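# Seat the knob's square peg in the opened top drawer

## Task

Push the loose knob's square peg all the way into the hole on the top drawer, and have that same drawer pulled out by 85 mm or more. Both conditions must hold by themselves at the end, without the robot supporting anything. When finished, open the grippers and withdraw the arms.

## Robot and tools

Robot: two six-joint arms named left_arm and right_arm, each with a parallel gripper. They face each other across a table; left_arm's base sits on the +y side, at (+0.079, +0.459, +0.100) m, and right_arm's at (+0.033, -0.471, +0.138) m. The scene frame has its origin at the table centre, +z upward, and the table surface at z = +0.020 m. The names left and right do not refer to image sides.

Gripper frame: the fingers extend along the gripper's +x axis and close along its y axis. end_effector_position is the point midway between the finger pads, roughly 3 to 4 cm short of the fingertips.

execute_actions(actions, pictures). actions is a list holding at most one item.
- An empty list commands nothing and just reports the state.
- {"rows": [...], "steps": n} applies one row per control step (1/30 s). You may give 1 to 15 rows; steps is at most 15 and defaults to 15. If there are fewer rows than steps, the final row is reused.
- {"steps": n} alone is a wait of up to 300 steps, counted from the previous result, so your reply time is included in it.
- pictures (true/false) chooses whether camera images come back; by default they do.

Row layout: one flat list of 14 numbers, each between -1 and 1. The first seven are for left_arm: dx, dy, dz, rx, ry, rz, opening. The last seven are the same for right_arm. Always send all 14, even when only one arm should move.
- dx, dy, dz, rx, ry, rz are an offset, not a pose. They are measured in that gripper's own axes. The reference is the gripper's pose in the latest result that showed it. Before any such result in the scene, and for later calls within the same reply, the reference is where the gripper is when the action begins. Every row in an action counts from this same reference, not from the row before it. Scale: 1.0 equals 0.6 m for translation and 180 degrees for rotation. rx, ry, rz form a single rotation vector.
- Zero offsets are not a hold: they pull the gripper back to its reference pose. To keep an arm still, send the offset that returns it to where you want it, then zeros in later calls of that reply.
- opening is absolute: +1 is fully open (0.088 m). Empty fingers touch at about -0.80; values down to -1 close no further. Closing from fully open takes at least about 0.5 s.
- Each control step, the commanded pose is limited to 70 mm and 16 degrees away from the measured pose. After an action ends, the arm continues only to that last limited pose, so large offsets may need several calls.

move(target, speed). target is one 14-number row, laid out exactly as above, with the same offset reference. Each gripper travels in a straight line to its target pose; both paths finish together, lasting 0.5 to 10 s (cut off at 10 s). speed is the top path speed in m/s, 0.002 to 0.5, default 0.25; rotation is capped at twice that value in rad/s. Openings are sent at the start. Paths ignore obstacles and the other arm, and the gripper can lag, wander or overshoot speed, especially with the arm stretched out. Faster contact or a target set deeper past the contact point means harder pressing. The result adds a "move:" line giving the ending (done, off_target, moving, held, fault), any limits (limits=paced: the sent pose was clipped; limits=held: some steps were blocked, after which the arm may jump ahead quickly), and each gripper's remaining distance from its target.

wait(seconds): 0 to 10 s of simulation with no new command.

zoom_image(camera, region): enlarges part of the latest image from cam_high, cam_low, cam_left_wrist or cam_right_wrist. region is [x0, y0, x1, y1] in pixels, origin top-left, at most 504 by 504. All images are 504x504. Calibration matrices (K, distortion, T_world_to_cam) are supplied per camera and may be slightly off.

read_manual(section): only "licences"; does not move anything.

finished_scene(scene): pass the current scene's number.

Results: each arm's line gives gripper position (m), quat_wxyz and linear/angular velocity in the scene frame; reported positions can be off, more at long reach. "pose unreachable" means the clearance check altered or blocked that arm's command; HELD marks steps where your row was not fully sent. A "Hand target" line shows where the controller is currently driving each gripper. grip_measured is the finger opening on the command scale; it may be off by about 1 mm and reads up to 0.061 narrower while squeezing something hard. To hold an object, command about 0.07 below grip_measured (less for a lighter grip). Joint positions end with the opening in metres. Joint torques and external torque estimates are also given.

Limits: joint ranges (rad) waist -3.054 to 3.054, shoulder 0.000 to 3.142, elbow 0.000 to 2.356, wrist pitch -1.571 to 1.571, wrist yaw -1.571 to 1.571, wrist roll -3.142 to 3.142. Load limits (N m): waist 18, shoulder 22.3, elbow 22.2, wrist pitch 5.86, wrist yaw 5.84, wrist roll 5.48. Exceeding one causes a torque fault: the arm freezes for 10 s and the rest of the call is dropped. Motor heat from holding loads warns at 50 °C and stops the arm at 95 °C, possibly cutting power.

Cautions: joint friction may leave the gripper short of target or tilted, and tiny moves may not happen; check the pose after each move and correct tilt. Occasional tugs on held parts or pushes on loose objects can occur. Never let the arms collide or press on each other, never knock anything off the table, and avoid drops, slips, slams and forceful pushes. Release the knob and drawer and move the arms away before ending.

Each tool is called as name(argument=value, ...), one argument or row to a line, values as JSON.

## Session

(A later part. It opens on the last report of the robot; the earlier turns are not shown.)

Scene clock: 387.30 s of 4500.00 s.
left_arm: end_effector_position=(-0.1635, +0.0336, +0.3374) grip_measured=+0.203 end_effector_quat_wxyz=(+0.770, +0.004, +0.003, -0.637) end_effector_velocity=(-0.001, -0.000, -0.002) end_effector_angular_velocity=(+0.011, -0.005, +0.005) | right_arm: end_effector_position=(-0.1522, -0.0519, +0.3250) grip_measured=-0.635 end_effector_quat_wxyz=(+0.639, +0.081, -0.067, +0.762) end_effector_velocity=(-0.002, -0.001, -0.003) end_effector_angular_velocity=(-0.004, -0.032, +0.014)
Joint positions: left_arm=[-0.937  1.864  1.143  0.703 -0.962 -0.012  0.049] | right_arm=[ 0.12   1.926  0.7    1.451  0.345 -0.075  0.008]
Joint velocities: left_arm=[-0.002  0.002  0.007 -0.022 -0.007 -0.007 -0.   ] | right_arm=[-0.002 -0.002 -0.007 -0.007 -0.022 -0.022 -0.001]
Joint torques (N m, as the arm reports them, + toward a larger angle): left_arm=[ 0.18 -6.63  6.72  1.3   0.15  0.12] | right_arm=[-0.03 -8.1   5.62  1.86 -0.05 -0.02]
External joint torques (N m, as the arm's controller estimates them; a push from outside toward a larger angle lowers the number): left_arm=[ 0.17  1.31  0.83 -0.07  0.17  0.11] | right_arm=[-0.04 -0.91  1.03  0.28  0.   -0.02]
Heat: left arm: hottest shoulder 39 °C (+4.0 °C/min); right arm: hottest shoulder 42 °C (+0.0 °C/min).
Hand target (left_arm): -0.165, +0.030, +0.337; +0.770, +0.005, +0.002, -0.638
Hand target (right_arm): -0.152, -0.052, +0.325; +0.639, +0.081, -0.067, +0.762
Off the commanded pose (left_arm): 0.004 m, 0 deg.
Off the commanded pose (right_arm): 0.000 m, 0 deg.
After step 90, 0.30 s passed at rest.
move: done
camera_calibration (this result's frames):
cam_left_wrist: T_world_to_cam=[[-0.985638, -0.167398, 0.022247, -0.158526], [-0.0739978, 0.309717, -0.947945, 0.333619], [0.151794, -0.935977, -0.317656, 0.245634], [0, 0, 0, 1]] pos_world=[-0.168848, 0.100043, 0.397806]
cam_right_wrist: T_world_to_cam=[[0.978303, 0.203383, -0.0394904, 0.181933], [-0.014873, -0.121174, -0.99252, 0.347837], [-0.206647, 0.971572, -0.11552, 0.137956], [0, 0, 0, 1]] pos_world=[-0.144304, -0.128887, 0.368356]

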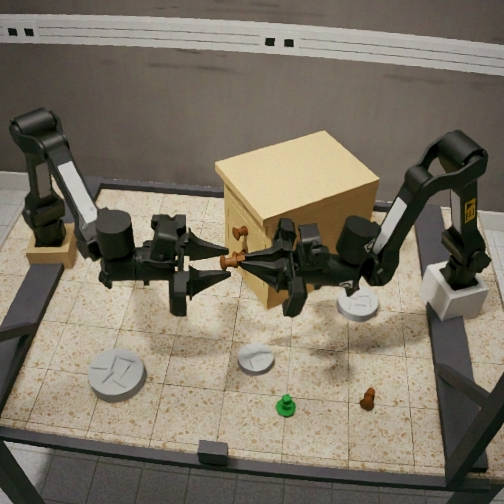

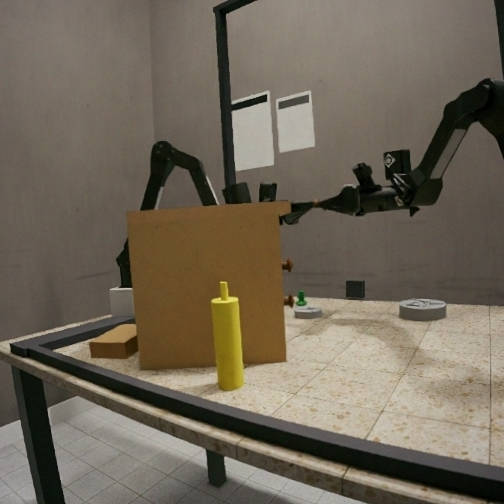

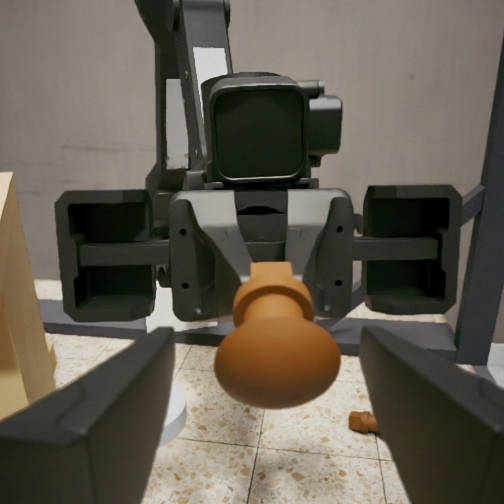

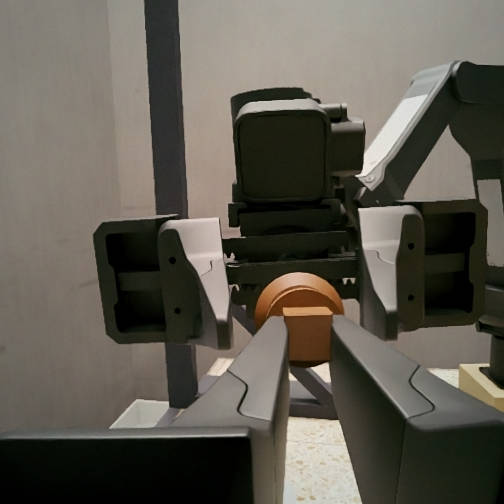

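execute_actions(
  actions=[
    {"rows":[[0.008,-0.006,0.008,0,0,0,0.1, 0,0,0,0,0,0,-0.75],[0.008,-0.006,0.008,0,0,0,0, 0,0,0,0,0,0,-0.75]],"steps":15},
  ],
)

Scene clock: 391.97 s of 4500.00 s.
left_arm: end_effector_position=(-0.1652, +0.0316, +0.3414) grip_measured=+0.007 end_effector_quat_wxyz=(+0.770, +0.005, +0.003, -0.637) end_effector_velocity=(-0.002, +0.001, +0.001) end_effector_angular_velocity=(+0.007, -0.001, -0.010) | right_arm: end_effector_position=(-0.1522, -0.0519, +0.3250) grip_measured=-0.635 end_effector_quat_wxyz=(+0.639, +0.081, -0.067, +0.762) end_effector_velocity=(+0.000, -0.000, -0.004) end_effector_angular_velocity=(-0.017, -0.020, +0.003)
Joint positions: left_arm=[-0.937  1.865  1.164  0.681 -0.961 -0.012  0.039] | right_arm=[ 0.12   1.926  0.7    1.451  0.345 -0.075  0.008]
Joint velocities: left_arm=[-0.002 -0.007  0.002 -0.022  0.007 -0.007 -0.002] | right_arm=[-0.002 -0.007 -0.007 -0.022 -0.007 -0.007  0.   ]
Joint torques (N m, as the arm reports them, + toward a larger angle): left_arm=[ 0.3  -7.17  6.95  1.27  0.12  0.05] | right_arm=[ 0.02 -8.12  5.58  1.88 -0.05 -0.01]
External joint torques (N m, as the arm's controller estimates them; a push from outside toward a larger angle lowers the number): left_arm=[ 0.26  0.91  1.   -0.11  0.14  0.04] | right_arm=[ 0.03 -0.85  0.97  0.28  0.   -0.02]
Heat: left arm: hottest shoulder 39 °C (+3.1 °C/min); right arm: hottest shoulder 42 °C (-1.0 °C/min).
Hand target (left_arm): -0.166, +0.028, +0.342; +0.770, +0.004, +0.003, -0.637
Hand target (right_arm): -0.152, -0.052, +0.325; +0.639, +0.081, -0.067, +0.762
Off the commanded pose (left_arm): 0.004 m, 0 deg.
Off the commanded pose (right_arm): 0.000 m, 0 deg.
Steps of this call (steps 1 to 90: nothing new was sent; then 1.17 s passed at rest; steps 91 to 105: all 15 steps of this action). Readings (end_effector_position):
91: left_arm (-0.1638, +0.0331, +0.3377) | right_arm (-0.1522, -0.0519, +0.3250)
92: left_arm (-0.1641, +0.0328, +0.3381) | right_arm (-0.1522, -0.0519, +0.3250)
94: left_arm (-0.1646, +0.0323, +0.3395) | right_arm (-0.1522, -0.0519, +0.3250)
98: left_arm (-0.1652, +0.0317, +0.3416) | right_arm (-0.1522, -0.0519, +0.3250)
105: the state above
camera_calibration (this result's frames):
cam_left_wrist: T_world_to_cam=[[-0.985672, -0.167433, 0.0204015, -0.159964], [-0.0724878, 0.311275, -0.947551, 0.337968], [0.152301, -0.935454, -0.318952, 0.245868], [0, 0, 0, 1]] pos_world=[-0.17062, 0.0980138, 0.401926]
cam_right_wrist: T_world_to_cam=[[0.978303, 0.203383, -0.0394904, 0.181933], [-0.014873, -0.121174, -0.99252, 0.347837], [-0.206647, 0.971572, -0.11552, 0.137956], [0, 0, 0, 1]] pos_world=[-0.144304, -0.128887, 0.368356]

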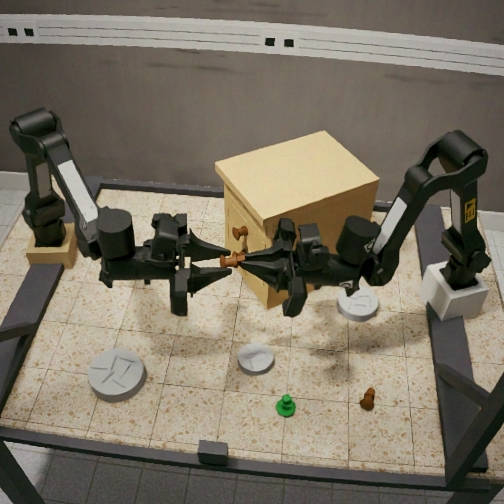

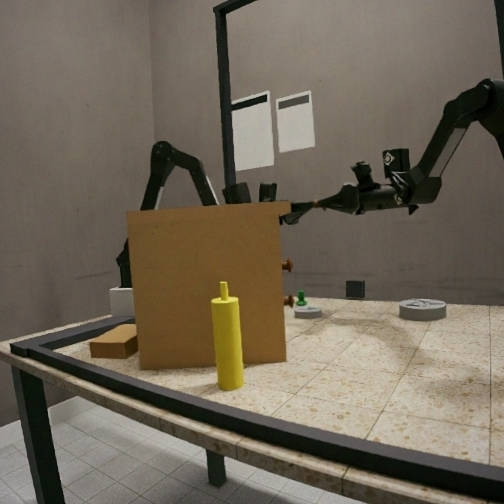

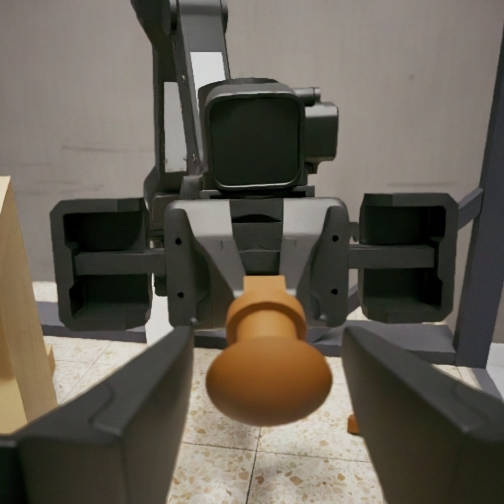

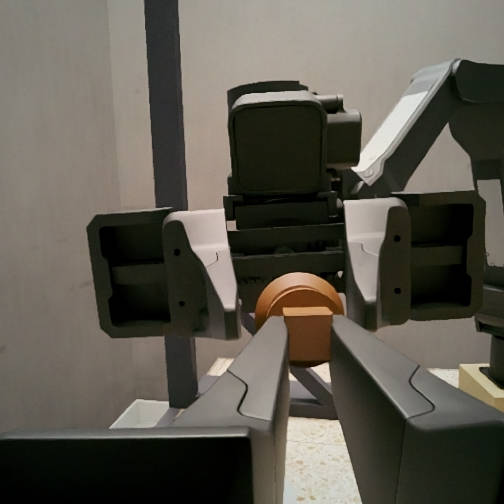

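execute_actions(
  actions=[
    {"rows":[[0.018,0,0,0,0,0,0, 0,0,0,0,0,0,-0.75],[0.018,0,0,0,0,0,0, 0,0,0,0,0,0,-0.75],[0.018,0,0,0,0,0,0, 0,0,0,0,0,0,-0.75],[0.018,0,0,0,0,0,0, 0,0,0,0,0,0,-0.75],[0.018,0,0,0,0,0,0, 0,0,0,0,0,0,-0.75],[0.018,0,0,0,0,0,-0.1, 0,0,0,0,0,0,-0.75],[0.018,0,0,0,0,0,-0.15, 0,0,0,0,0,0,-0.75],[0.018,0,0,0,0,0,-0.2, 0,0,0,0,0,0,-0.75],[0.018,0,0,0,0,0,-0.3, 0,0,0,0,0,0,-0.75]],"steps":15},
  ],
)

Scene clock: 396.23 s of 4500.00 s.
left_arm: end_effector_position=(-0.1624, +0.0246, +0.3420) grip_measured=-0.261 end_effector_quat_wxyz=(+0.770, +0.005, +0.003, -0.639) end_effector_velocity=(+0.000, +0.001, +0.001) end_effector_angular_velocity=(+0.000, +0.005, +0.005) | right_arm: end_effector_position=(-0.1518, -0.0518, +0.3250) grip_measured=-0.635 end_effector_quat_wxyz=(+0.639, +0.081, -0.067, +0.762) end_effector_velocity=(+0.000, -0.001, -0.003) end_effector_angular_velocity=(-0.008, -0.015, +0.003)
Joint positions: left_arm=[-0.918  1.874  1.178  0.677 -0.94  -0.012  0.026] | right_arm=[ 0.119  1.926  0.7    1.451  0.345 -0.075  0.008]
Joint velocities: left_arm=[-0.002 -0.002  0.002 -0.007 -0.007 -0.007 -0.012] | right_arm=[-0.002 -0.002 -0.007 -0.007 -0.007 -0.007 -0.   ]
Joint torques (N m, as the arm reports them, + toward a larger angle): left_arm=[ 0.32 -6.95  6.9   1.26 -0.03  0.06] | right_arm=[ 0.09 -8.05  5.65  1.87 -0.04 -0.01]
External joint torques (N m, as the arm's controller estimates them; a push from outside toward a larger angle lowers the number): left_arm=[ 0.28  1.18  0.89 -0.13 -0.02  0.05] | right_arm=[ 0.12 -0.76  1.04  0.26  0.01 -0.01]
Heat: left arm: hottest shoulder 38 °C (+1.0 °C/min); right arm: hottest shoulder 41 °C (-2.0 °C/min).
Hand target (left_arm): -0.163, +0.021, +0.341; +0.770, +0.005, +0.003, -0.637
Hand target (right_arm): -0.152, -0.052, +0.325; +0.639, +0.081, -0.067, +0.762
Off the commanded pose (left_arm): 0.004 m, 0 deg.
Off the commanded pose (right_arm): 0.000 m, 0 deg.
Steps of this call (steps 1 to 90: nothing new was sent; then 0.77 s passed at rest; steps 91 to 105: all 15 steps of this action). Readings (end_effector_position):
91: left_arm (-0.1654, +0.0310, +0.3416) | right_arm (-0.1522, -0.0519, +0.3250)
92: left_arm (-0.1652, +0.0301, +0.3419) | right_arm (-0.1522, -0.0519, +0.3250)
94: left_arm (-0.1637, +0.0278, +0.3421) | right_arm (-0.1522, -0.0519, +0.3250)
98: left_arm (-0.1612, +0.0250, +0.3422) | right_arm (-0.1522, -0.0519, +0.3250)
105: the state above
camera_calibration (this result's frames):
cam_left_wrist: T_world_to_cam=[[-0.986155, -0.164417, 0.0215649, -0.158934], [-0.0725713, 0.310982, -0.947641, 0.340927], [0.149102, -0.936086, -0.318609, 0.238409], [0, 0, 0, 1]] pos_world=[-0.167539, 0.0910177, 0.402463]
cam_right_wrist: T_world_to_cam=[[0.978457, 0.202636, -0.0394904, 0.181577], [-0.0149654, -0.121163, -0.99252, 0.347845], [-0.205905, 0.971729, -0.11552, 0.138006], [0, 0, 0, 1]] pos_world=[-0.144044, -0.128752, 0.368356]

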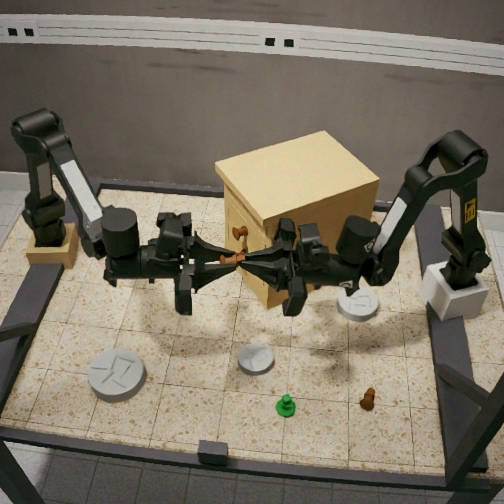

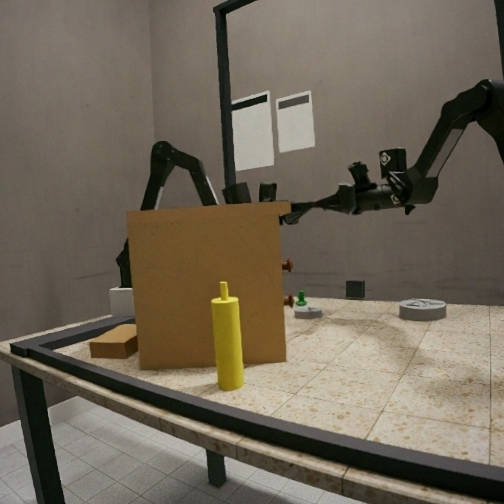

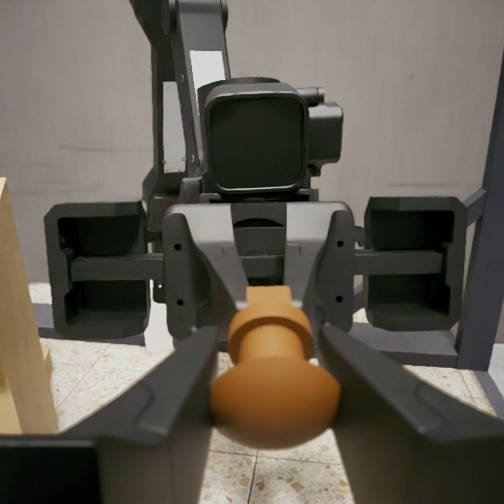

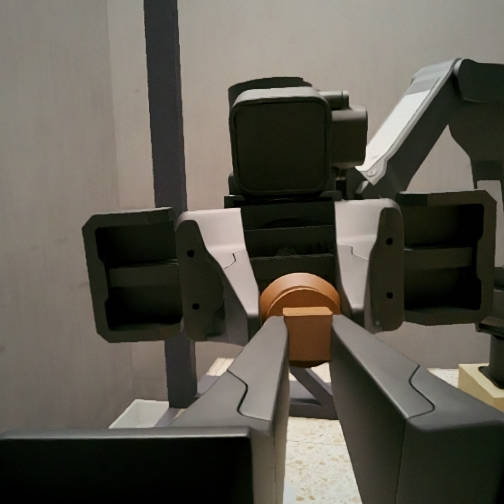

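Tighten left fully.

execute_actions(
  actions=[
    {"rows":[[0,0,0,0,0,0,-0.42, 0,0,0,0,0,0,-0.75]],"steps":12},
  ],
)

Scene clock: 407.30 s of 4500.00 s.
left_arm: end_effector_position=(-0.1627, +0.0248, +0.3419) grip_measured=-0.327 end_effector_quat_wxyz=(+0.769, +0.005, +0.003, -0.639) end_effector_velocity=(+0.003, +0.000, -0.001) end_effector_angular_velocity=(+0.004, +0.002, +0.010) | right_arm: end_effector_position=(-0.1518, -0.0518, +0.3250) grip_measured=-0.635 end_effector_quat_wxyz=(+0.639, +0.081, -0.067, +0.762) end_effector_velocity=(+0.000, +0.000, -0.001) end_effector_angular_velocity=(-0.004, -0.012, +0.003)
Joint positions: left_arm=[-0.919  1.874  1.178  0.677 -0.94  -0.012  0.023] | right_arm=[ 0.119  1.926  0.7    1.451  0.345 -0.075  0.008]
Joint velocities: left_arm=[ 0.002 -0.002 -0.002 -0.007 -0.007 -0.007 -0.   ] | right_arm=[-0.002 -0.002 -0.002 -0.007 -0.007 -0.007 -0.   ]
Joint torques (N m, as the arm reports them, + toward a larger angle): left_arm=[ 0.06 -8.3   5.52  1.4  -0.04 -0.01] | right_arm=[-0.01 -8.08  5.67  1.87 -0.05 -0.01]
External joint torques (N m, as the arm's controller estimates them; a push from outside toward a larger angle lowers the number): left_arm=[ 0.02 -0.1  -0.53 -0.01 -0.03 -0.02] | right_arm=[ 0.   -0.8   1.03  0.26 -0.01 -0.02]
Heat: left arm: hottest shoulder 38 °C (+0.0 °C/min); right arm: hottest shoulder 41 °C (-3.0 °C/min).
Hand target (left_arm): -0.162, +0.025, +0.342; +0.769, +0.005, +0.003, -0.639
Hand target (right_arm): -0.152, -0.052, +0.325; +0.639, +0.081, -0.067, +0.762
Off the commanded pose (left_arm): 0.000 m, 0 deg.
Off the commanded pose (right_arm): 0.000 m, 0 deg.
Steps of this call (steps 1 to 90: nothing new was sent; then 7.67 s passed at rest; steps 91 to 102: all 12 steps of this action). Readings (end_effector_position):
91: left_arm (-0.1626, +0.0247, +0.3419) | right_arm (-0.1518, -0.0518, +0.3250)
92: left_arm (-0.1627, +0.0248, +0.3419) | right_arm (-0.1518, -0.0518, +0.3250)
94: left_arm (-0.1627, +0.0248, +0.3419) | right_arm (-0.1518, -0.0518, +0.3250)
98: left_arm (-0.1627, +0.0248, +0.3419) | right_arm (-0.1518, -0.0518, +0.3250)
102: the state above
camera_calibration (this result's frames):
cam_left_wrist: T_world_to_cam=[[-0.986286, -0.16367, 0.0212615, -0.159164], [-0.0720862, 0.311301, -0.947573, 0.340837], [0.148471, -0.936111, -0.31883, 0.238586], [0, 0, 0, 1]] pos_world=[-0.167835, 0.0911899, 0.402421]
cam_right_wrist: T_world_to_cam=[[0.978457, 0.202636, -0.0394904, 0.181577], [-0.0149654, -0.121163, -0.99252, 0.347845], [-0.205905, 0.971729, -0.11552, 0.138006], [0, 0, 0, 1]] pos_world=[-0.144044, -0.128752, 0.368356]

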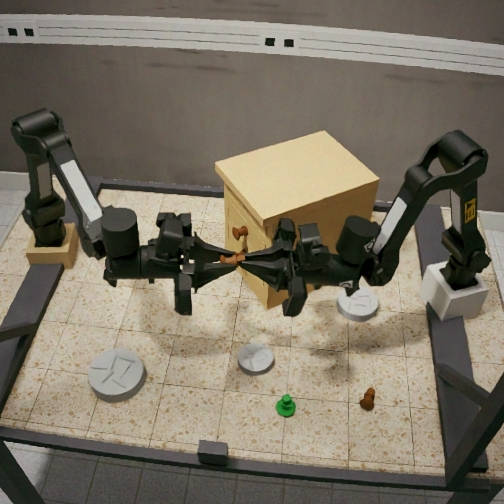

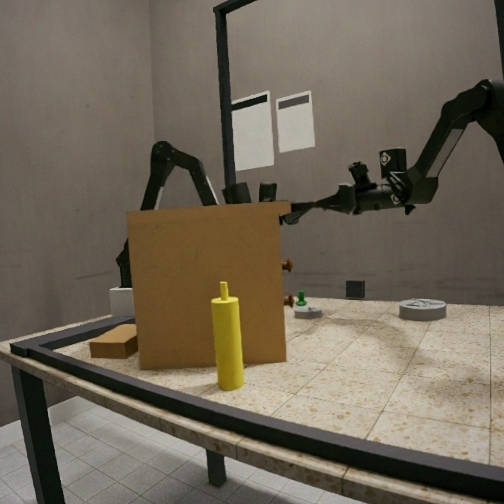

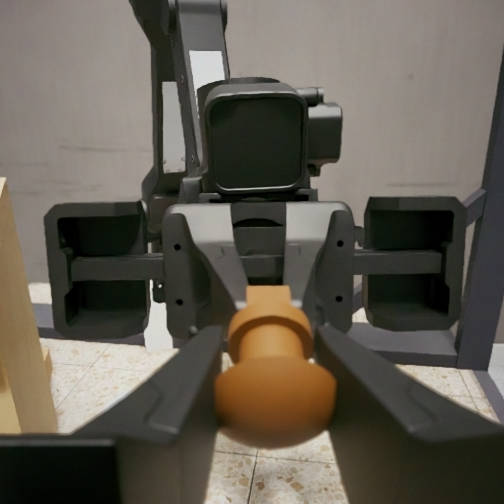

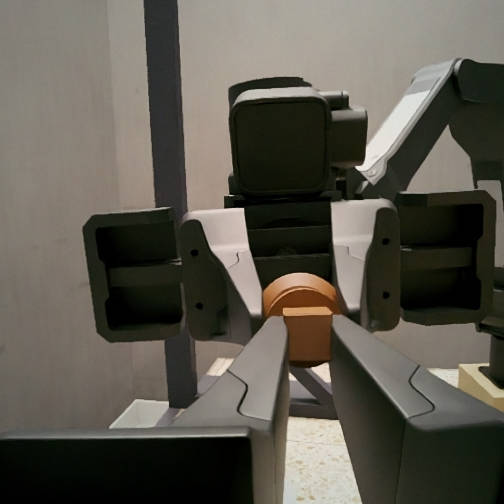

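execute_actions(
  actions=[
    {"rows":[[0,0,0,0,0,0,-0.42, 0,0,0,0,0,0,-0.5],[0,0,0,0,0,0,-0.42, 0,0,0,0,0,0,-0.5],[0,0,0,0,0,0,-0.42, 0,0,0,0,0,0,-0.5],[0,0,0,0,0,0,-0.42, 0,0,0,0,0,0,-0.5],[0,0,0,0,0,0,-0.42, 0,0,0,0,0,0,-0.5],[0,0,0,0,0,0,-0.42, -0.03,0,0.006,0,0,0,-0.5],[0,0,0,0,0,0,-0.42, -0.06,0,0.012,0,0,0,-0.5],[0,0,0,0,0,0,-0.42, -0.1,0,0.02,0,0,0,-0.5]],"steps":15},
  ],
)

Scene clock: 412.90 s of 4500.00 s.
left_arm: end_effector_position=(-0.1627, +0.0248, +0.3419) grip_measured=-0.327 end_effector_quat_wxyz=(+0.769, +0.005, +0.003, -0.639) end_effector_velocity=(+0.003, +0.002, -0.001) end_effector_angular_velocity=(+0.004, +0.002, +0.020) | right_arm: end_effector_position=(-0.1447, -0.1018, +0.3248) grip_measured=-0.507 end_effector_quat_wxyz=(+0.637, +0.084, -0.066, +0.764) end_effector_velocity=(+0.019, -0.060, -0.000) end_effector_angular_velocity=(-0.004, -0.016, -0.025)
Joint positions: left_arm=[-0.919  1.874  1.178  0.677 -0.94  -0.012  0.023] | right_arm=[ 0.186  1.809  0.505  1.536  0.404 -0.087  0.014]
Joint velocities: left_arm=[-0.002 -0.002 -0.002 -0.007 -0.022 -0.007  0.   ] | right_arm=[ 0.076 -0.164 -0.242  0.081  0.095 -0.037  0.002]
Joint torques (N m, as the arm reports them, + toward a larger angle): left_arm=[-0.12 -8.08  5.33  1.39 -0.08  0.01] | right_arm=[ 0.18 -7.51  3.93  1.92  0.2  -0.21]
External joint torques (N m, as the arm's controller estimates them; a push from outside toward a larger angle lowers the number): left_arm=[-0.12  0.08 -0.69 -0.02 -0.07  0.01] | right_arm=[ 0.28 -1.6  -0.48  0.37  0.26 -0.22]
Heat: left arm: hottest shoulder 38 °C (+0.0 °C/min); right arm: hottest shoulder 41 °C (-4.0 °C/min).
Hand target (left_arm): -0.163, +0.025, +0.342; +0.769, +0.005, +0.003, -0.639
Hand target (right_arm): -0.141, -0.111, +0.324; +0.639, +0.081, -0.067, +0.762
Off the commanded pose (left_arm): 0.000 m, 0 deg.
Off the commanded pose (right_arm): 0.011 m, 0 deg.
Steps of this call (steps 1 to 90: nothing new was sent; then 2.10 s passed at rest; steps 91 to 105: all 15 steps of this action). Readings (end_effector_position):
91: left_arm (-0.1627, +0.0248, +0.3419) | right_arm (-0.1518, -0.0518, +0.3250)
92: left_arm (-0.1627, +0.0248, +0.3419) | right_arm (-0.1518, -0.0518, +0.3250)
94: left_arm (-0.1627, +0.0248, +0.3419) | right_arm (-0.1518, -0.0518, +0.3250)
98: left_arm (-0.1627, +0.0248, +0.3419) | right_arm (-0.1486, -0.0644, +0.3240)
105: the state above
camera_calibration (this result's frames):
cam_left_wrist: T_world_to_cam=[[-0.986286, -0.16367, 0.0212615, -0.159164], [-0.0720862, 0.311301, -0.947573, 0.340837], [0.148471, -0.936111, -0.31883, 0.238586], [0, 0, 0, 1]] pos_world=[-0.167835, 0.0911899, 0.402421]
cam_right_wrist: T_world_to_cam=[[0.976759, 0.209961, -0.0431136, 0.186398], [-0.0181256, -0.119513, -0.992667, 0.341465], [-0.213574, 0.970378, -0.11293, 0.185955], [0, 0, 0, 1]] pos_world=[-0.136161, -0.178773, 0.367998]

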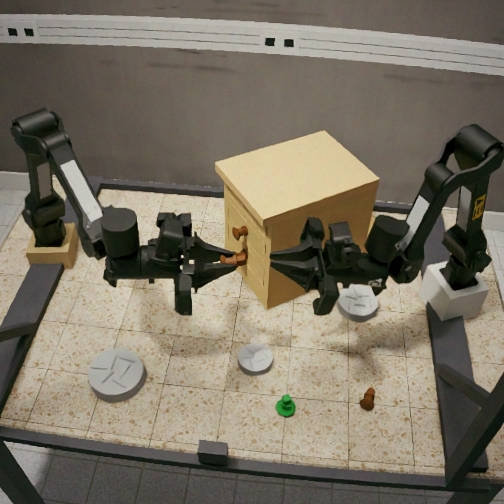

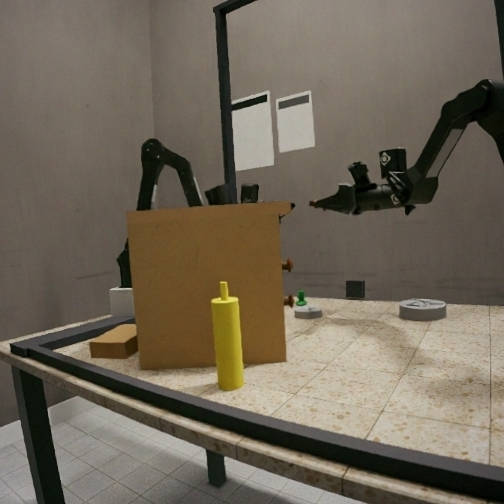

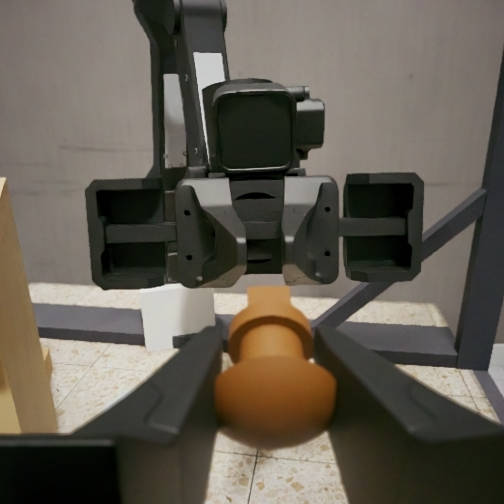

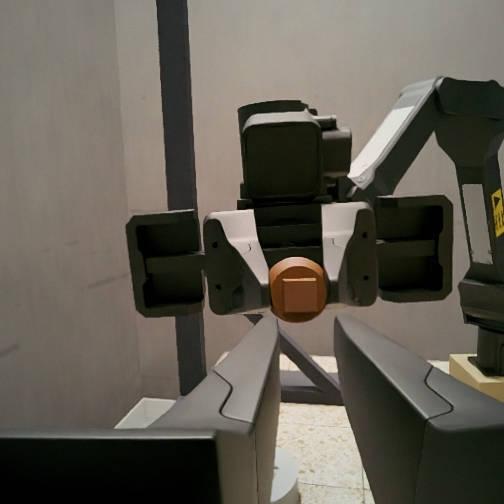

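move(
  target=[-0.049,0.265,-0.102,0,-0.003,0.141,-0.42, -0.195,0,0.2,0,0.07,0,0.5],
  speed=0.2,
)

Scene clock: 436.13 s of 4500.00 s.
left_arm: end_effector_position=(-0.0156, +0.0805, +0.2770) grip_measured=-0.327 end_effector_quat_wxyz=(+0.889, +0.009, -0.002, -0.458) end_effector_velocity=(+0.003, +0.002, -0.002) end_effector_angular_velocity=(-0.002, +0.004, +0.010) | right_arm: end_effector_position=(-0.1202, -0.2374, +0.4098) grip_measured=+0.498 end_effector_quat_wxyz=(+0.639, -0.010, -0.000, +0.770) end_effector_velocity=(-0.001, -0.002, +0.001) end_effector_angular_velocity=(-0.008, -0.040, +0.015)
Joint positions: left_arm=[-0.782  1.774  0.717  1.043 -1.237  0.004  0.023] | right_arm=[0.565 0.78  0.487 0.271 0.788 0.002 0.063]
Joint velocities: left_arm=[ 0.002 -0.002 -0.012  0.007 -0.007 -0.007 -0.   ] | right_arm=[ 0.007 -0.012  0.017 -0.051 -0.007 -0.022 -0.   ]
Joint torques (N m, as the arm reports them, + toward a larger angle): left_arm=[ 0.25 -8.16  3.56  1.52 -0.28  0.09] | right_arm=[ 0.41 -2.04  9.93  1.68  0.19  0.25]
External joint torques (N m, as the arm's controller estimates them; a push from outside toward a larger angle lowers the number): left_arm=[ 0.25 -2.02 -1.16  0.31 -0.27  0.08] | right_arm=[ 0.41 -0.47  2.96  0.11  0.17  0.24]
Heat: left arm: hottest shoulder 39 °C (+0.0 °C/min); right arm: hottest shoulder 40 °C (-2.0 °C/min).
Hand target (left_arm): -0.012, +0.083, +0.281; +0.891, +0.003, -0.002, -0.454
Hand target (right_arm): -0.120, -0.238, +0.417; +0.640, -0.001, +0.003, +0.769
Off the commanded pose (left_arm): 0.007 m, 1 deg.
Off the commanded pose (right_arm): 0.008 m, 1 deg.
After step 90, 18.53 s passed at rest.
move: done
camera_calibration (this result's frames):
cam_left_wrist: T_world_to_cam=[[-0.826484, -0.562915, 0.00715341, 0.0349658], [-0.181682, 0.254679, -0.949805, 0.276087], [0.532838, -0.786298, -0.31276, 0.240513], [0, 0, 0, 1]] pos_world=[-0.0490958, 0.138484, 0.337201]
cam_right_wrist: T_world_to_cam=[[0.978364, 0.204721, -0.0298777, 0.188106], [0.0413718, -0.33509, -0.941277, 0.344951], [-0.202711, 0.919676, -0.33631, 0.41313], [0, 0, 0, 1]] pos_world=[-0.114561, -0.302865, 0.469255]

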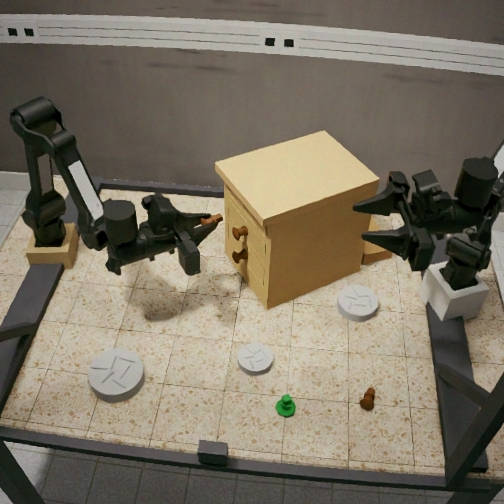

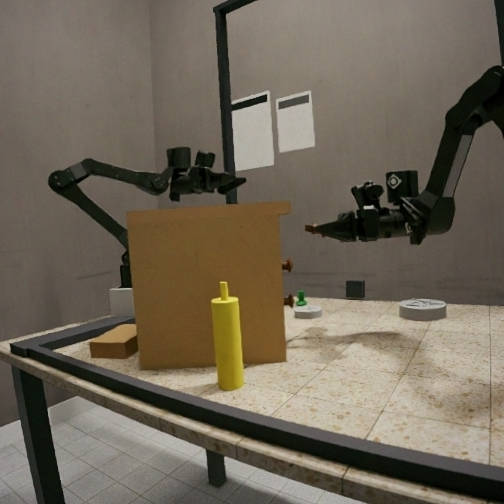

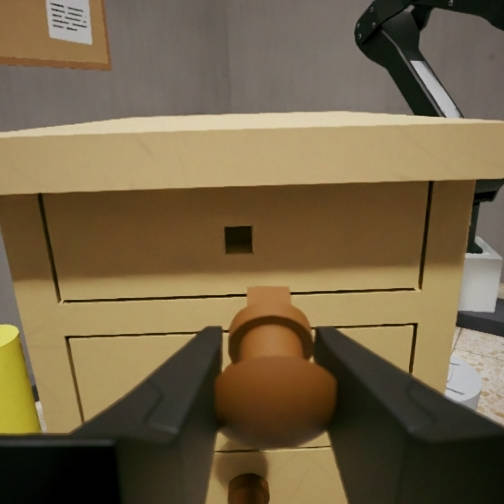

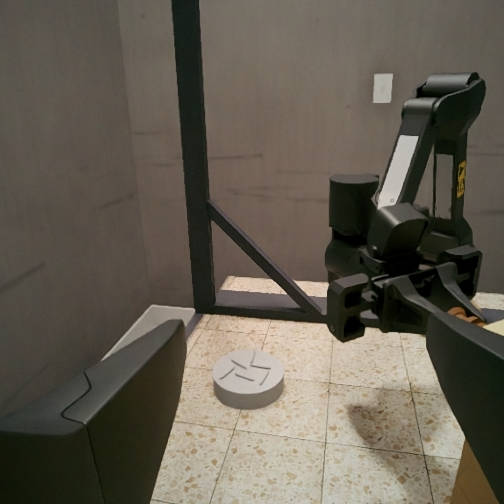

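execute_actions(
  actions=[],
)

Scene clock: 446.33 s of 4500.00 s.
left_arm: end_effector_position=(-0.0154, +0.0806, +0.2769) grip_measured=-0.327 end_effector_quat_wxyz=(+0.889, +0.009, -0.002, -0.458) end_effector_velocity=(-0.000, +0.001, +0.001) end_effector_angular_velocity=(-0.002, +0.004, +0.005) | right_arm: end_effector_position=(-0.1201, -0.2376, +0.4099) grip_measured=+0.498 end_effector_quat_wxyz=(+0.639, -0.011, +0.000, +0.770) end_effector_velocity=(-0.002, -0.001, -0.003) end_effector_angular_velocity=(-0.006, +0.001, +0.019)
Joint positions: left_arm=[-0.782  1.774  0.717  1.044 -1.237  0.005  0.023] | right_arm=[0.566 0.779 0.489 0.265 0.789 0.004 0.063]
Joint velocities: left_arm=[-0.002 -0.002  0.002 -0.007 -0.007 -0.007 -0.   ] | right_arm=[-0.002 -0.007 -0.007 -0.007 -0.022  0.007 -0.   ]
Joint torques (N m, as the arm reports them, + toward a larger angle): left_arm=[ 0.2  -8.14  3.61  1.48 -0.22  0.12] | right_arm=[ 0.32 -2.16 10.12  1.69  0.23  0.2 ]
External joint torques (N m, as the arm's controller estimates them; a push from outside toward a larger angle lowers the number): left_arm=[ 0.2  -1.92 -1.16  0.26 -0.22  0.11] | right_arm=[ 0.31 -0.64  3.25  0.14  0.22  0.19]
Heat: left arm: hottest shoulder 39 °C (+0.0 °C/min); right arm: hottest shoulder 38 °C (-4.0 °C/min).
Hand target (left_arm): -0.012, +0.083, +0.281; +0.891, +0.003, -0.002, -0.454
Hand target (right_arm): -0.120, -0.238, +0.417; +0.640, -0.001, +0.003, +0.769
Off the commanded pose (left_arm): 0.007 m, 1 deg.
Off the commanded pose (right_arm): 0.008 m, 1 deg.
Steps of this call (steps 1 to 90: nothing new was sent; then 7.20 s passed at rest). Readings (end_effector_position):
1: left_arm (-0.0156, +0.0806, +0.2769) | right_arm (-0.1202, -0.2374, +0.4099)
2: left_arm (-0.0155, +0.0805, +0.2770) | right_arm (-0.1202, -0.2375, +0.4101)
4: left_arm (-0.0155, +0.0805, +0.2770) | right_arm (-0.1202, -0.2375, +0.4100)
8: left_arm (-0.0154, +0.0806, +0.2769) | right_arm (-0.1202, -0.2376, +0.4099)
90: the state above
camera_calibration (this result's frames):
cam_left_wrist: T_world_to_cam=[[-0.826271, -0.563228, 0.00712977, 0.0352315], [-0.181693, 0.254525, -0.949844, 0.276048], [0.533164, -0.786124, -0.312642, 0.240385], [0, 0, 0, 1]] pos_world=[-0.048898, 0.138555, 0.337106]
cam_right_wrist: T_world_to_cam=[[0.978381, 0.204636, -0.0299108, 0.188101], [0.0416898, -0.336814, -0.940648, 0.344324], [-0.202564, 0.919065, -0.338063, 0.413991], [0, 0, 0, 1]] pos_world=[-0.11453, -0.303004, 0.469469]

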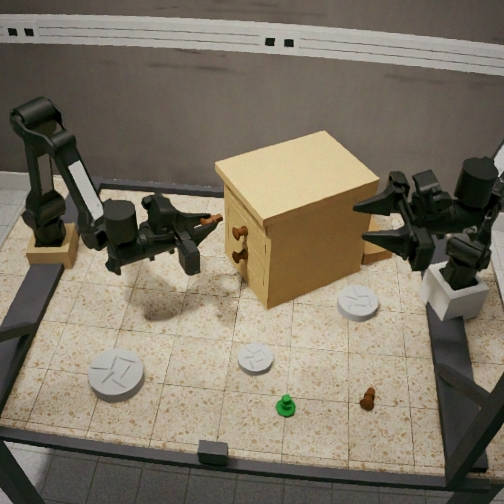

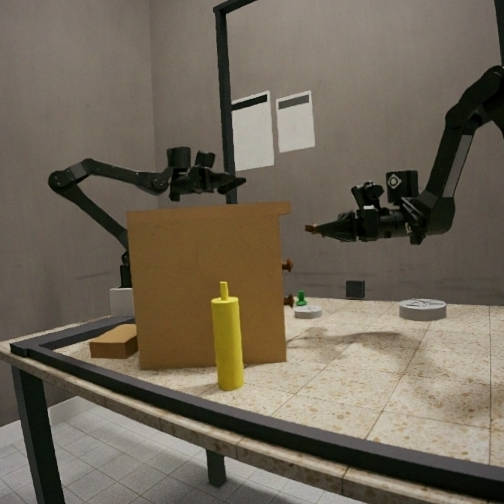

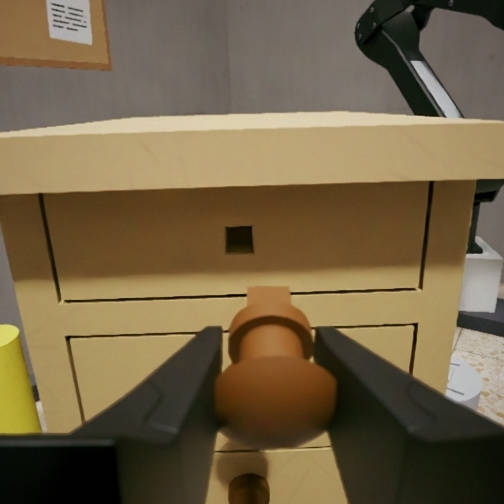

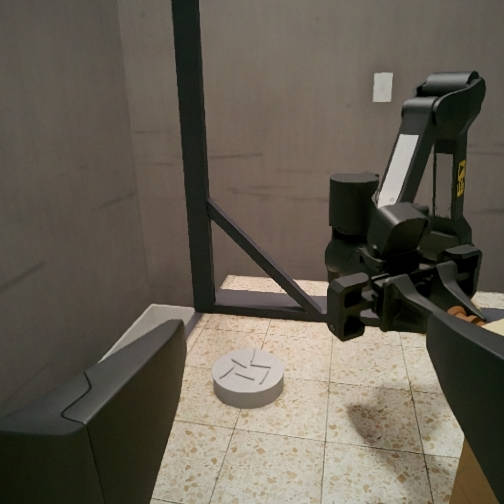

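zoom_image(
  camera="cam_left_wrist",
  region=[190, 200, 350, 360],
)

zoom_image(
  camera="cam_low",
  region=[260, 180, 380, 300],
)

Region (190, 200, 350, 360) of cam_left_wrist's 504x504 image, scaled by 3.150, with more detail than that image has.

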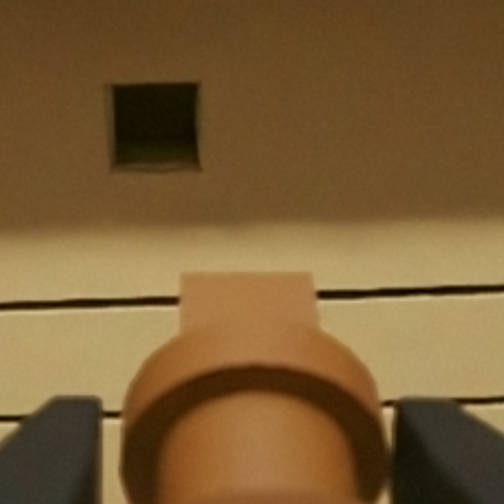

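Region (260, 180, 380, 300) of cam_low's 504x504 image, scaled by 4.200, with more detail than that image has.

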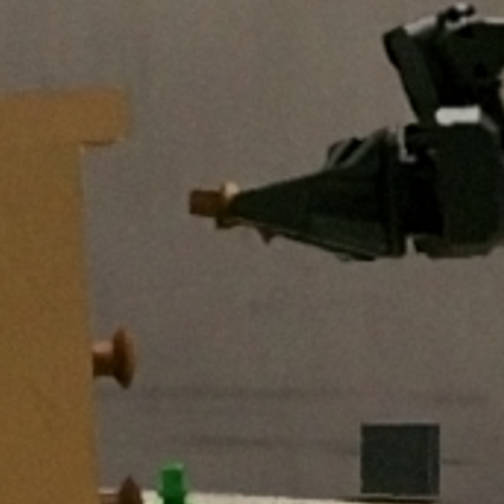

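move(
  target=[0.04,0.0185,0.006,0,0,0,-0.42,0,0,0,0,0,0,0.5],
  speed=0.05,
)

zoom_image(
  camera="cam_left_wrist",
  region=[190, 200, 350, 360],
)

Scene clock: 458.23 s of 4500.00 s.
left_arm: end_effector_position=(+0.0055, +0.0672, +0.2757) grip_measured=-0.327 end_effector_quat_wxyz=(+0.889, +0.014, -0.002, -0.458) end_effector_velocity=(+0.000, -0.001, -0.004) end_effector_angular_velocity=(+0.019, -0.008, -0.005) | right_arm: end_effector_position=(-0.1202, -0.2377, +0.4099) grip_measured=+0.498 end_effector_quat_wxyz=(+0.638, -0.011, +0.000, +0.770) end_effector_velocity=(+0.000, -0.000, -0.006) end_effector_angular_velocity=(-0.014, -0.029, +0.005)
Joint positions: left_arm=[-0.703  1.774  0.717  1.036 -1.159  0.007  0.023] | right_arm=[0.567 0.779 0.489 0.265 0.789 0.004 0.063]
Joint velocities: left_arm=[ 0.002  0.002 -0.002 -0.022  0.007 -0.007 -0.   ] | right_arm=[-0.002 -0.002 -0.007 -0.022 -0.007 -0.007 -0.   ]
Joint torques (N m, as the arm reports them, + toward a larger angle): left_arm=[ 0.23 -8.05  4.3   1.17  0.15  0.11] | right_arm=[ 0.04 -1.64  8.22  1.82  0.   -0.01]
External joint torques (N m, as the arm's controller estimates them; a push from outside toward a larger angle lowers the number): left_arm=[ 0.23 -1.86 -0.47 -0.08  0.16  0.1 ] | right_arm=[ 0.04 -0.12  1.33  0.27 -0.01 -0.02]
Heat: left arm: hottest shoulder 40 °C (+2.0 °C/min); right arm: hottest shoulder 37 °C (-4.0 °C/min).
Hand target (left_arm): +0.007, +0.067, +0.281; +0.889, +0.009, -0.002, -0.458
Hand target (right_arm): -0.120, -0.238, +0.410; +0.638, -0.011, +0.000, +0.770
Off the commanded pose (left_arm): 0.005 m, 1 deg.
Off the commanded pose (right_arm): 0.000 m, 0 deg.
After step 90, 8.03 s passed at rest.
move: done
camera_calibration (this result's frames):
cam_left_wrist: T_world_to_cam=[[-0.825425, -0.564507, -0.00238379, 0.0476972], [-0.177046, 0.262883, -0.948444, 0.281128], [0.53603, -0.782448, -0.316934, 0.219243], [0, 0, 0, 1]] pos_world=[-0.0283775, 0.124567, 0.336233]
cam_right_wrist: T_world_to_cam=[[0.978303, 0.205009, -0.0299108, 0.18828], [0.0418183, -0.336798, -0.940648, 0.344327], [-0.202915, 0.918988, -0.338063, 0.413966], [0, 0, 0, 1]] pos_world=[-0.114594, -0.30306, 0.469469]

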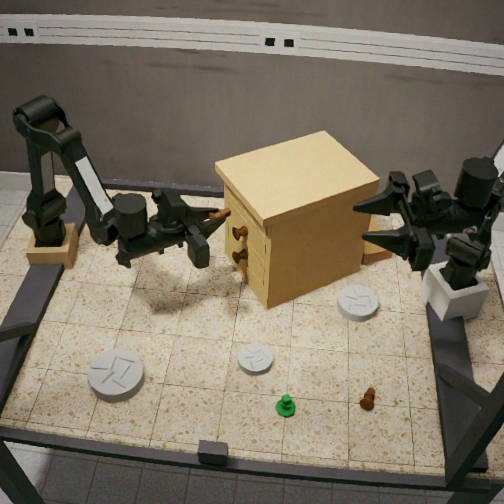

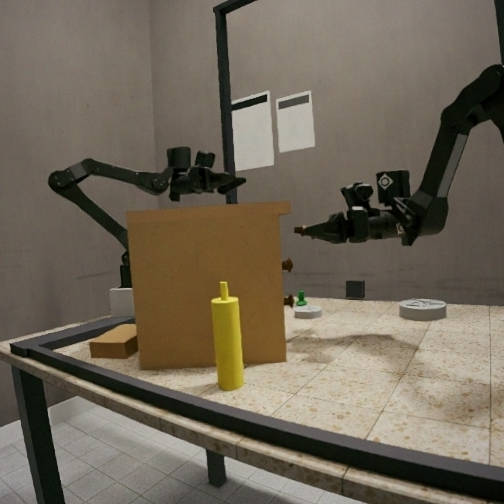

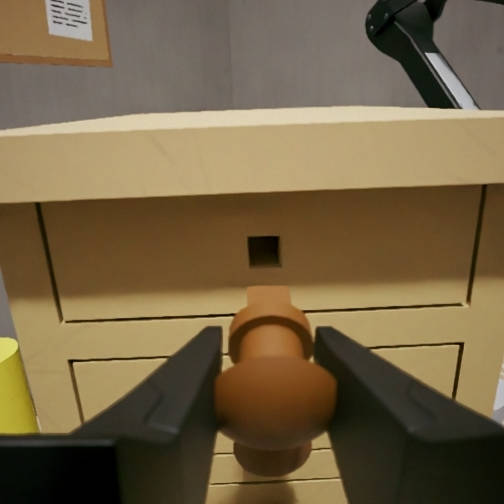

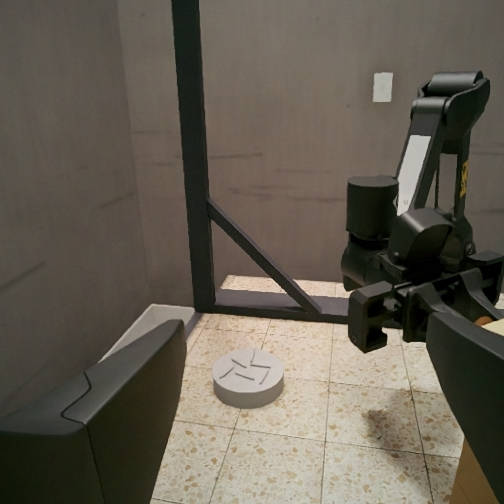

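Region (190, 200, 350, 360) of cam_left_wrist's 504x504 image, scaled by 3.150, with more detail than that image has.

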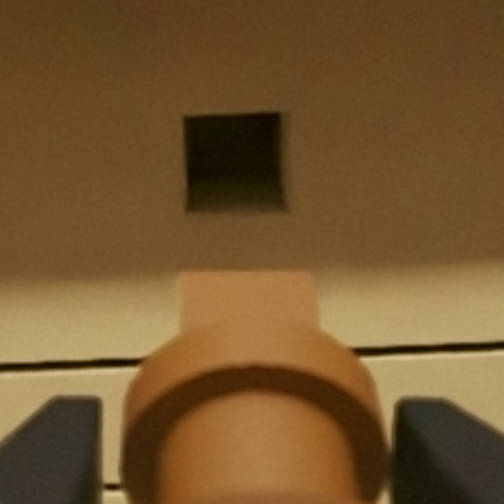

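execute_actions(
  actions=[
    {"rows":[[0.02,0,0.015,-0.016,-0.004,0,-0.42,0,0,0,0,0,0,0.5]],"steps":15},
  ],
)

zoom_image(
  camera="cam_left_wrist",
  region=[190, 200, 350, 360],
)

Scene clock: 469.37 s of 4500.00 s.
left_arm: end_effector_position=(+0.0123, +0.0601, +0.2803) grip_measured=-0.327 end_effector_quat_wxyz=(+0.889, -0.002, +0.003, -0.457) end_effector_velocity=(+0.003, +0.001, +0.002) end_effector_angular_velocity=(-0.015, +0.019, +0.024) | right_arm: end_effector_position=(-0.1202, -0.2377, +0.4099) grip_measured=+0.498 end_effector_quat_wxyz=(+0.638, -0.011, +0.000, +0.770) end_effector_velocity=(+0.000, +0.001, -0.003) end_effector_angular_velocity=(-0.003, -0.032, +0.000)
Joint positions: left_arm=[-0.673  1.774  0.732  1.035 -1.13  -0.012  0.023] | right_arm=[0.567 0.779 0.489 0.265 0.789 0.004 0.063]
Joint velocities: left_arm=[ 0.002 -0.002  0.007 -0.007 -0.022 -0.022 -0.   ] | right_arm=[-0.007  0.002 -0.002 -0.007 -0.007 -0.022 -0.   ]
Joint torques (N m, as the arm reports them, + toward a larger angle): left_arm=[ 0.31 -6.39  5.7   1.49  0.13 -0.11] | right_arm=[ 0.01 -1.63  8.24  1.83  0.02 -0.01]
External joint torques (N m, as the arm's controller estimates them; a push from outside toward a larger angle lowers the number): left_arm=[ 0.33 -0.02  0.79  0.2   0.13 -0.12] | right_arm=[ 0.01 -0.06  1.26  0.25  0.01 -0.02]
Heat: left arm: hottest shoulder 40 °C (+2.0 °C/min); right arm: hottest shoulder 36 °C (-5.1 °C/min).
Hand target (left_arm): +0.012, +0.057, +0.285; +0.889, -0.011, +0.004, -0.458
Hand target (right_arm): -0.120, -0.238, +0.410; +0.638, -0.011, +0.000, +0.770
Off the commanded pose (left_arm): 0.005 m, 1 deg.
Off the commanded pose (right_arm): 0.000 m, 0 deg.
Steps of this call (steps 1 to 90: nothing new was sent; then 7.63 s passed at rest; steps 91 to 105: all 15 steps of this action). Readings (end_effector_position):
91: left_arm (+0.0059, +0.0664, +0.2757) | right_arm (-0.1202, -0.2377, +0.4099)
92: left_arm (+0.0070, +0.0653, +0.2760) | right_arm (-0.1202, -0.2377, +0.4099)
94: left_arm (+0.0102, +0.0634, +0.2771) | right_arm (-0.1202, -0.2377, +0.4099)
98: left_arm (+0.0125, +0.0610, +0.2793) | right_arm (-0.1202, -0.2377, +0.4099)
105: the state above
camera_calibration (this result's frames):
cam_left_wrist: T_world_to_cam=[[-0.824605, -0.564898, 0.0302783, 0.0401952], [-0.199406, 0.24016, -0.950032, 0.290571], [0.5294, -0.789439, -0.310681, 0.210259], [0, 0, 0, 1]] pos_world=[-0.020224, 0.118909, 0.340158]
cam_right_wrist: T_world_to_cam=[[0.978303, 0.205009, -0.0299108, 0.18828], [0.0418183, -0.336798, -0.940648, 0.344327], [-0.202915, 0.918988, -0.338063, 0.413966], [0, 0, 0, 1]] pos_world=[-0.114594, -0.30306, 0.469469]

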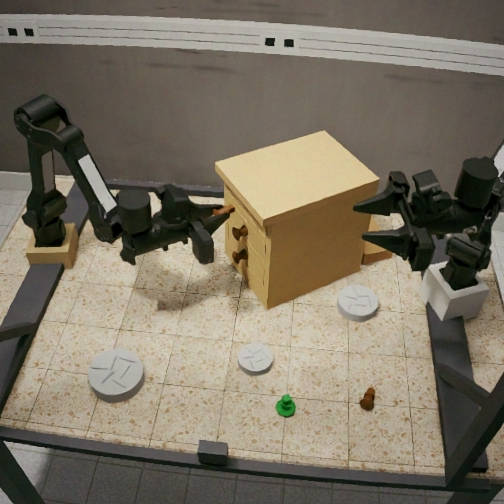

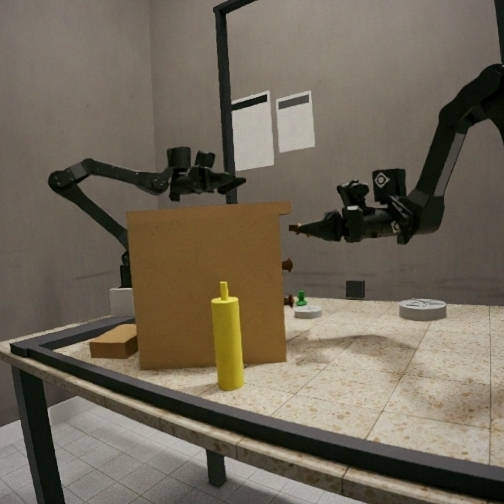

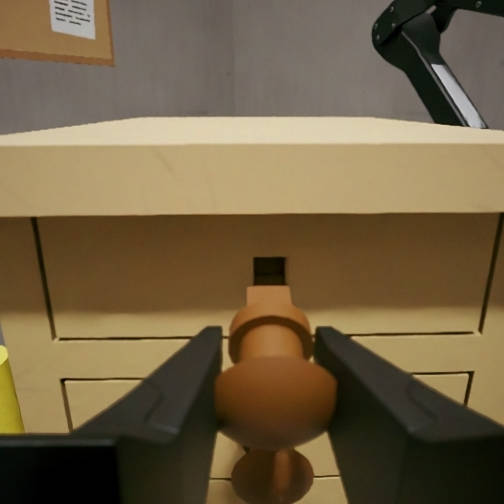

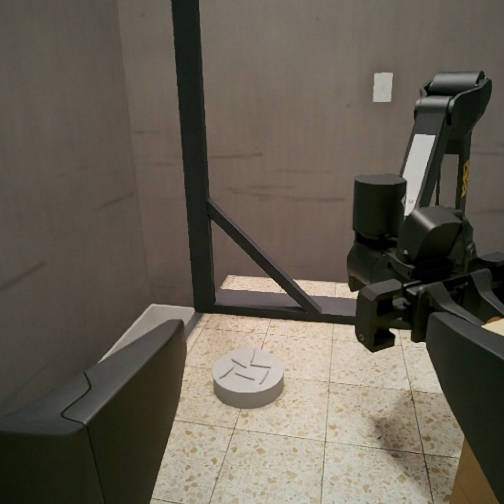

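Region (190, 200, 350, 360) of cam_left_wrist's 504x504 image, scaled by 3.150, with more detail than that image has.

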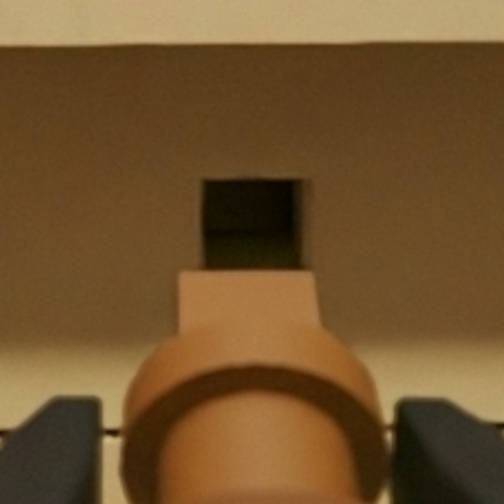

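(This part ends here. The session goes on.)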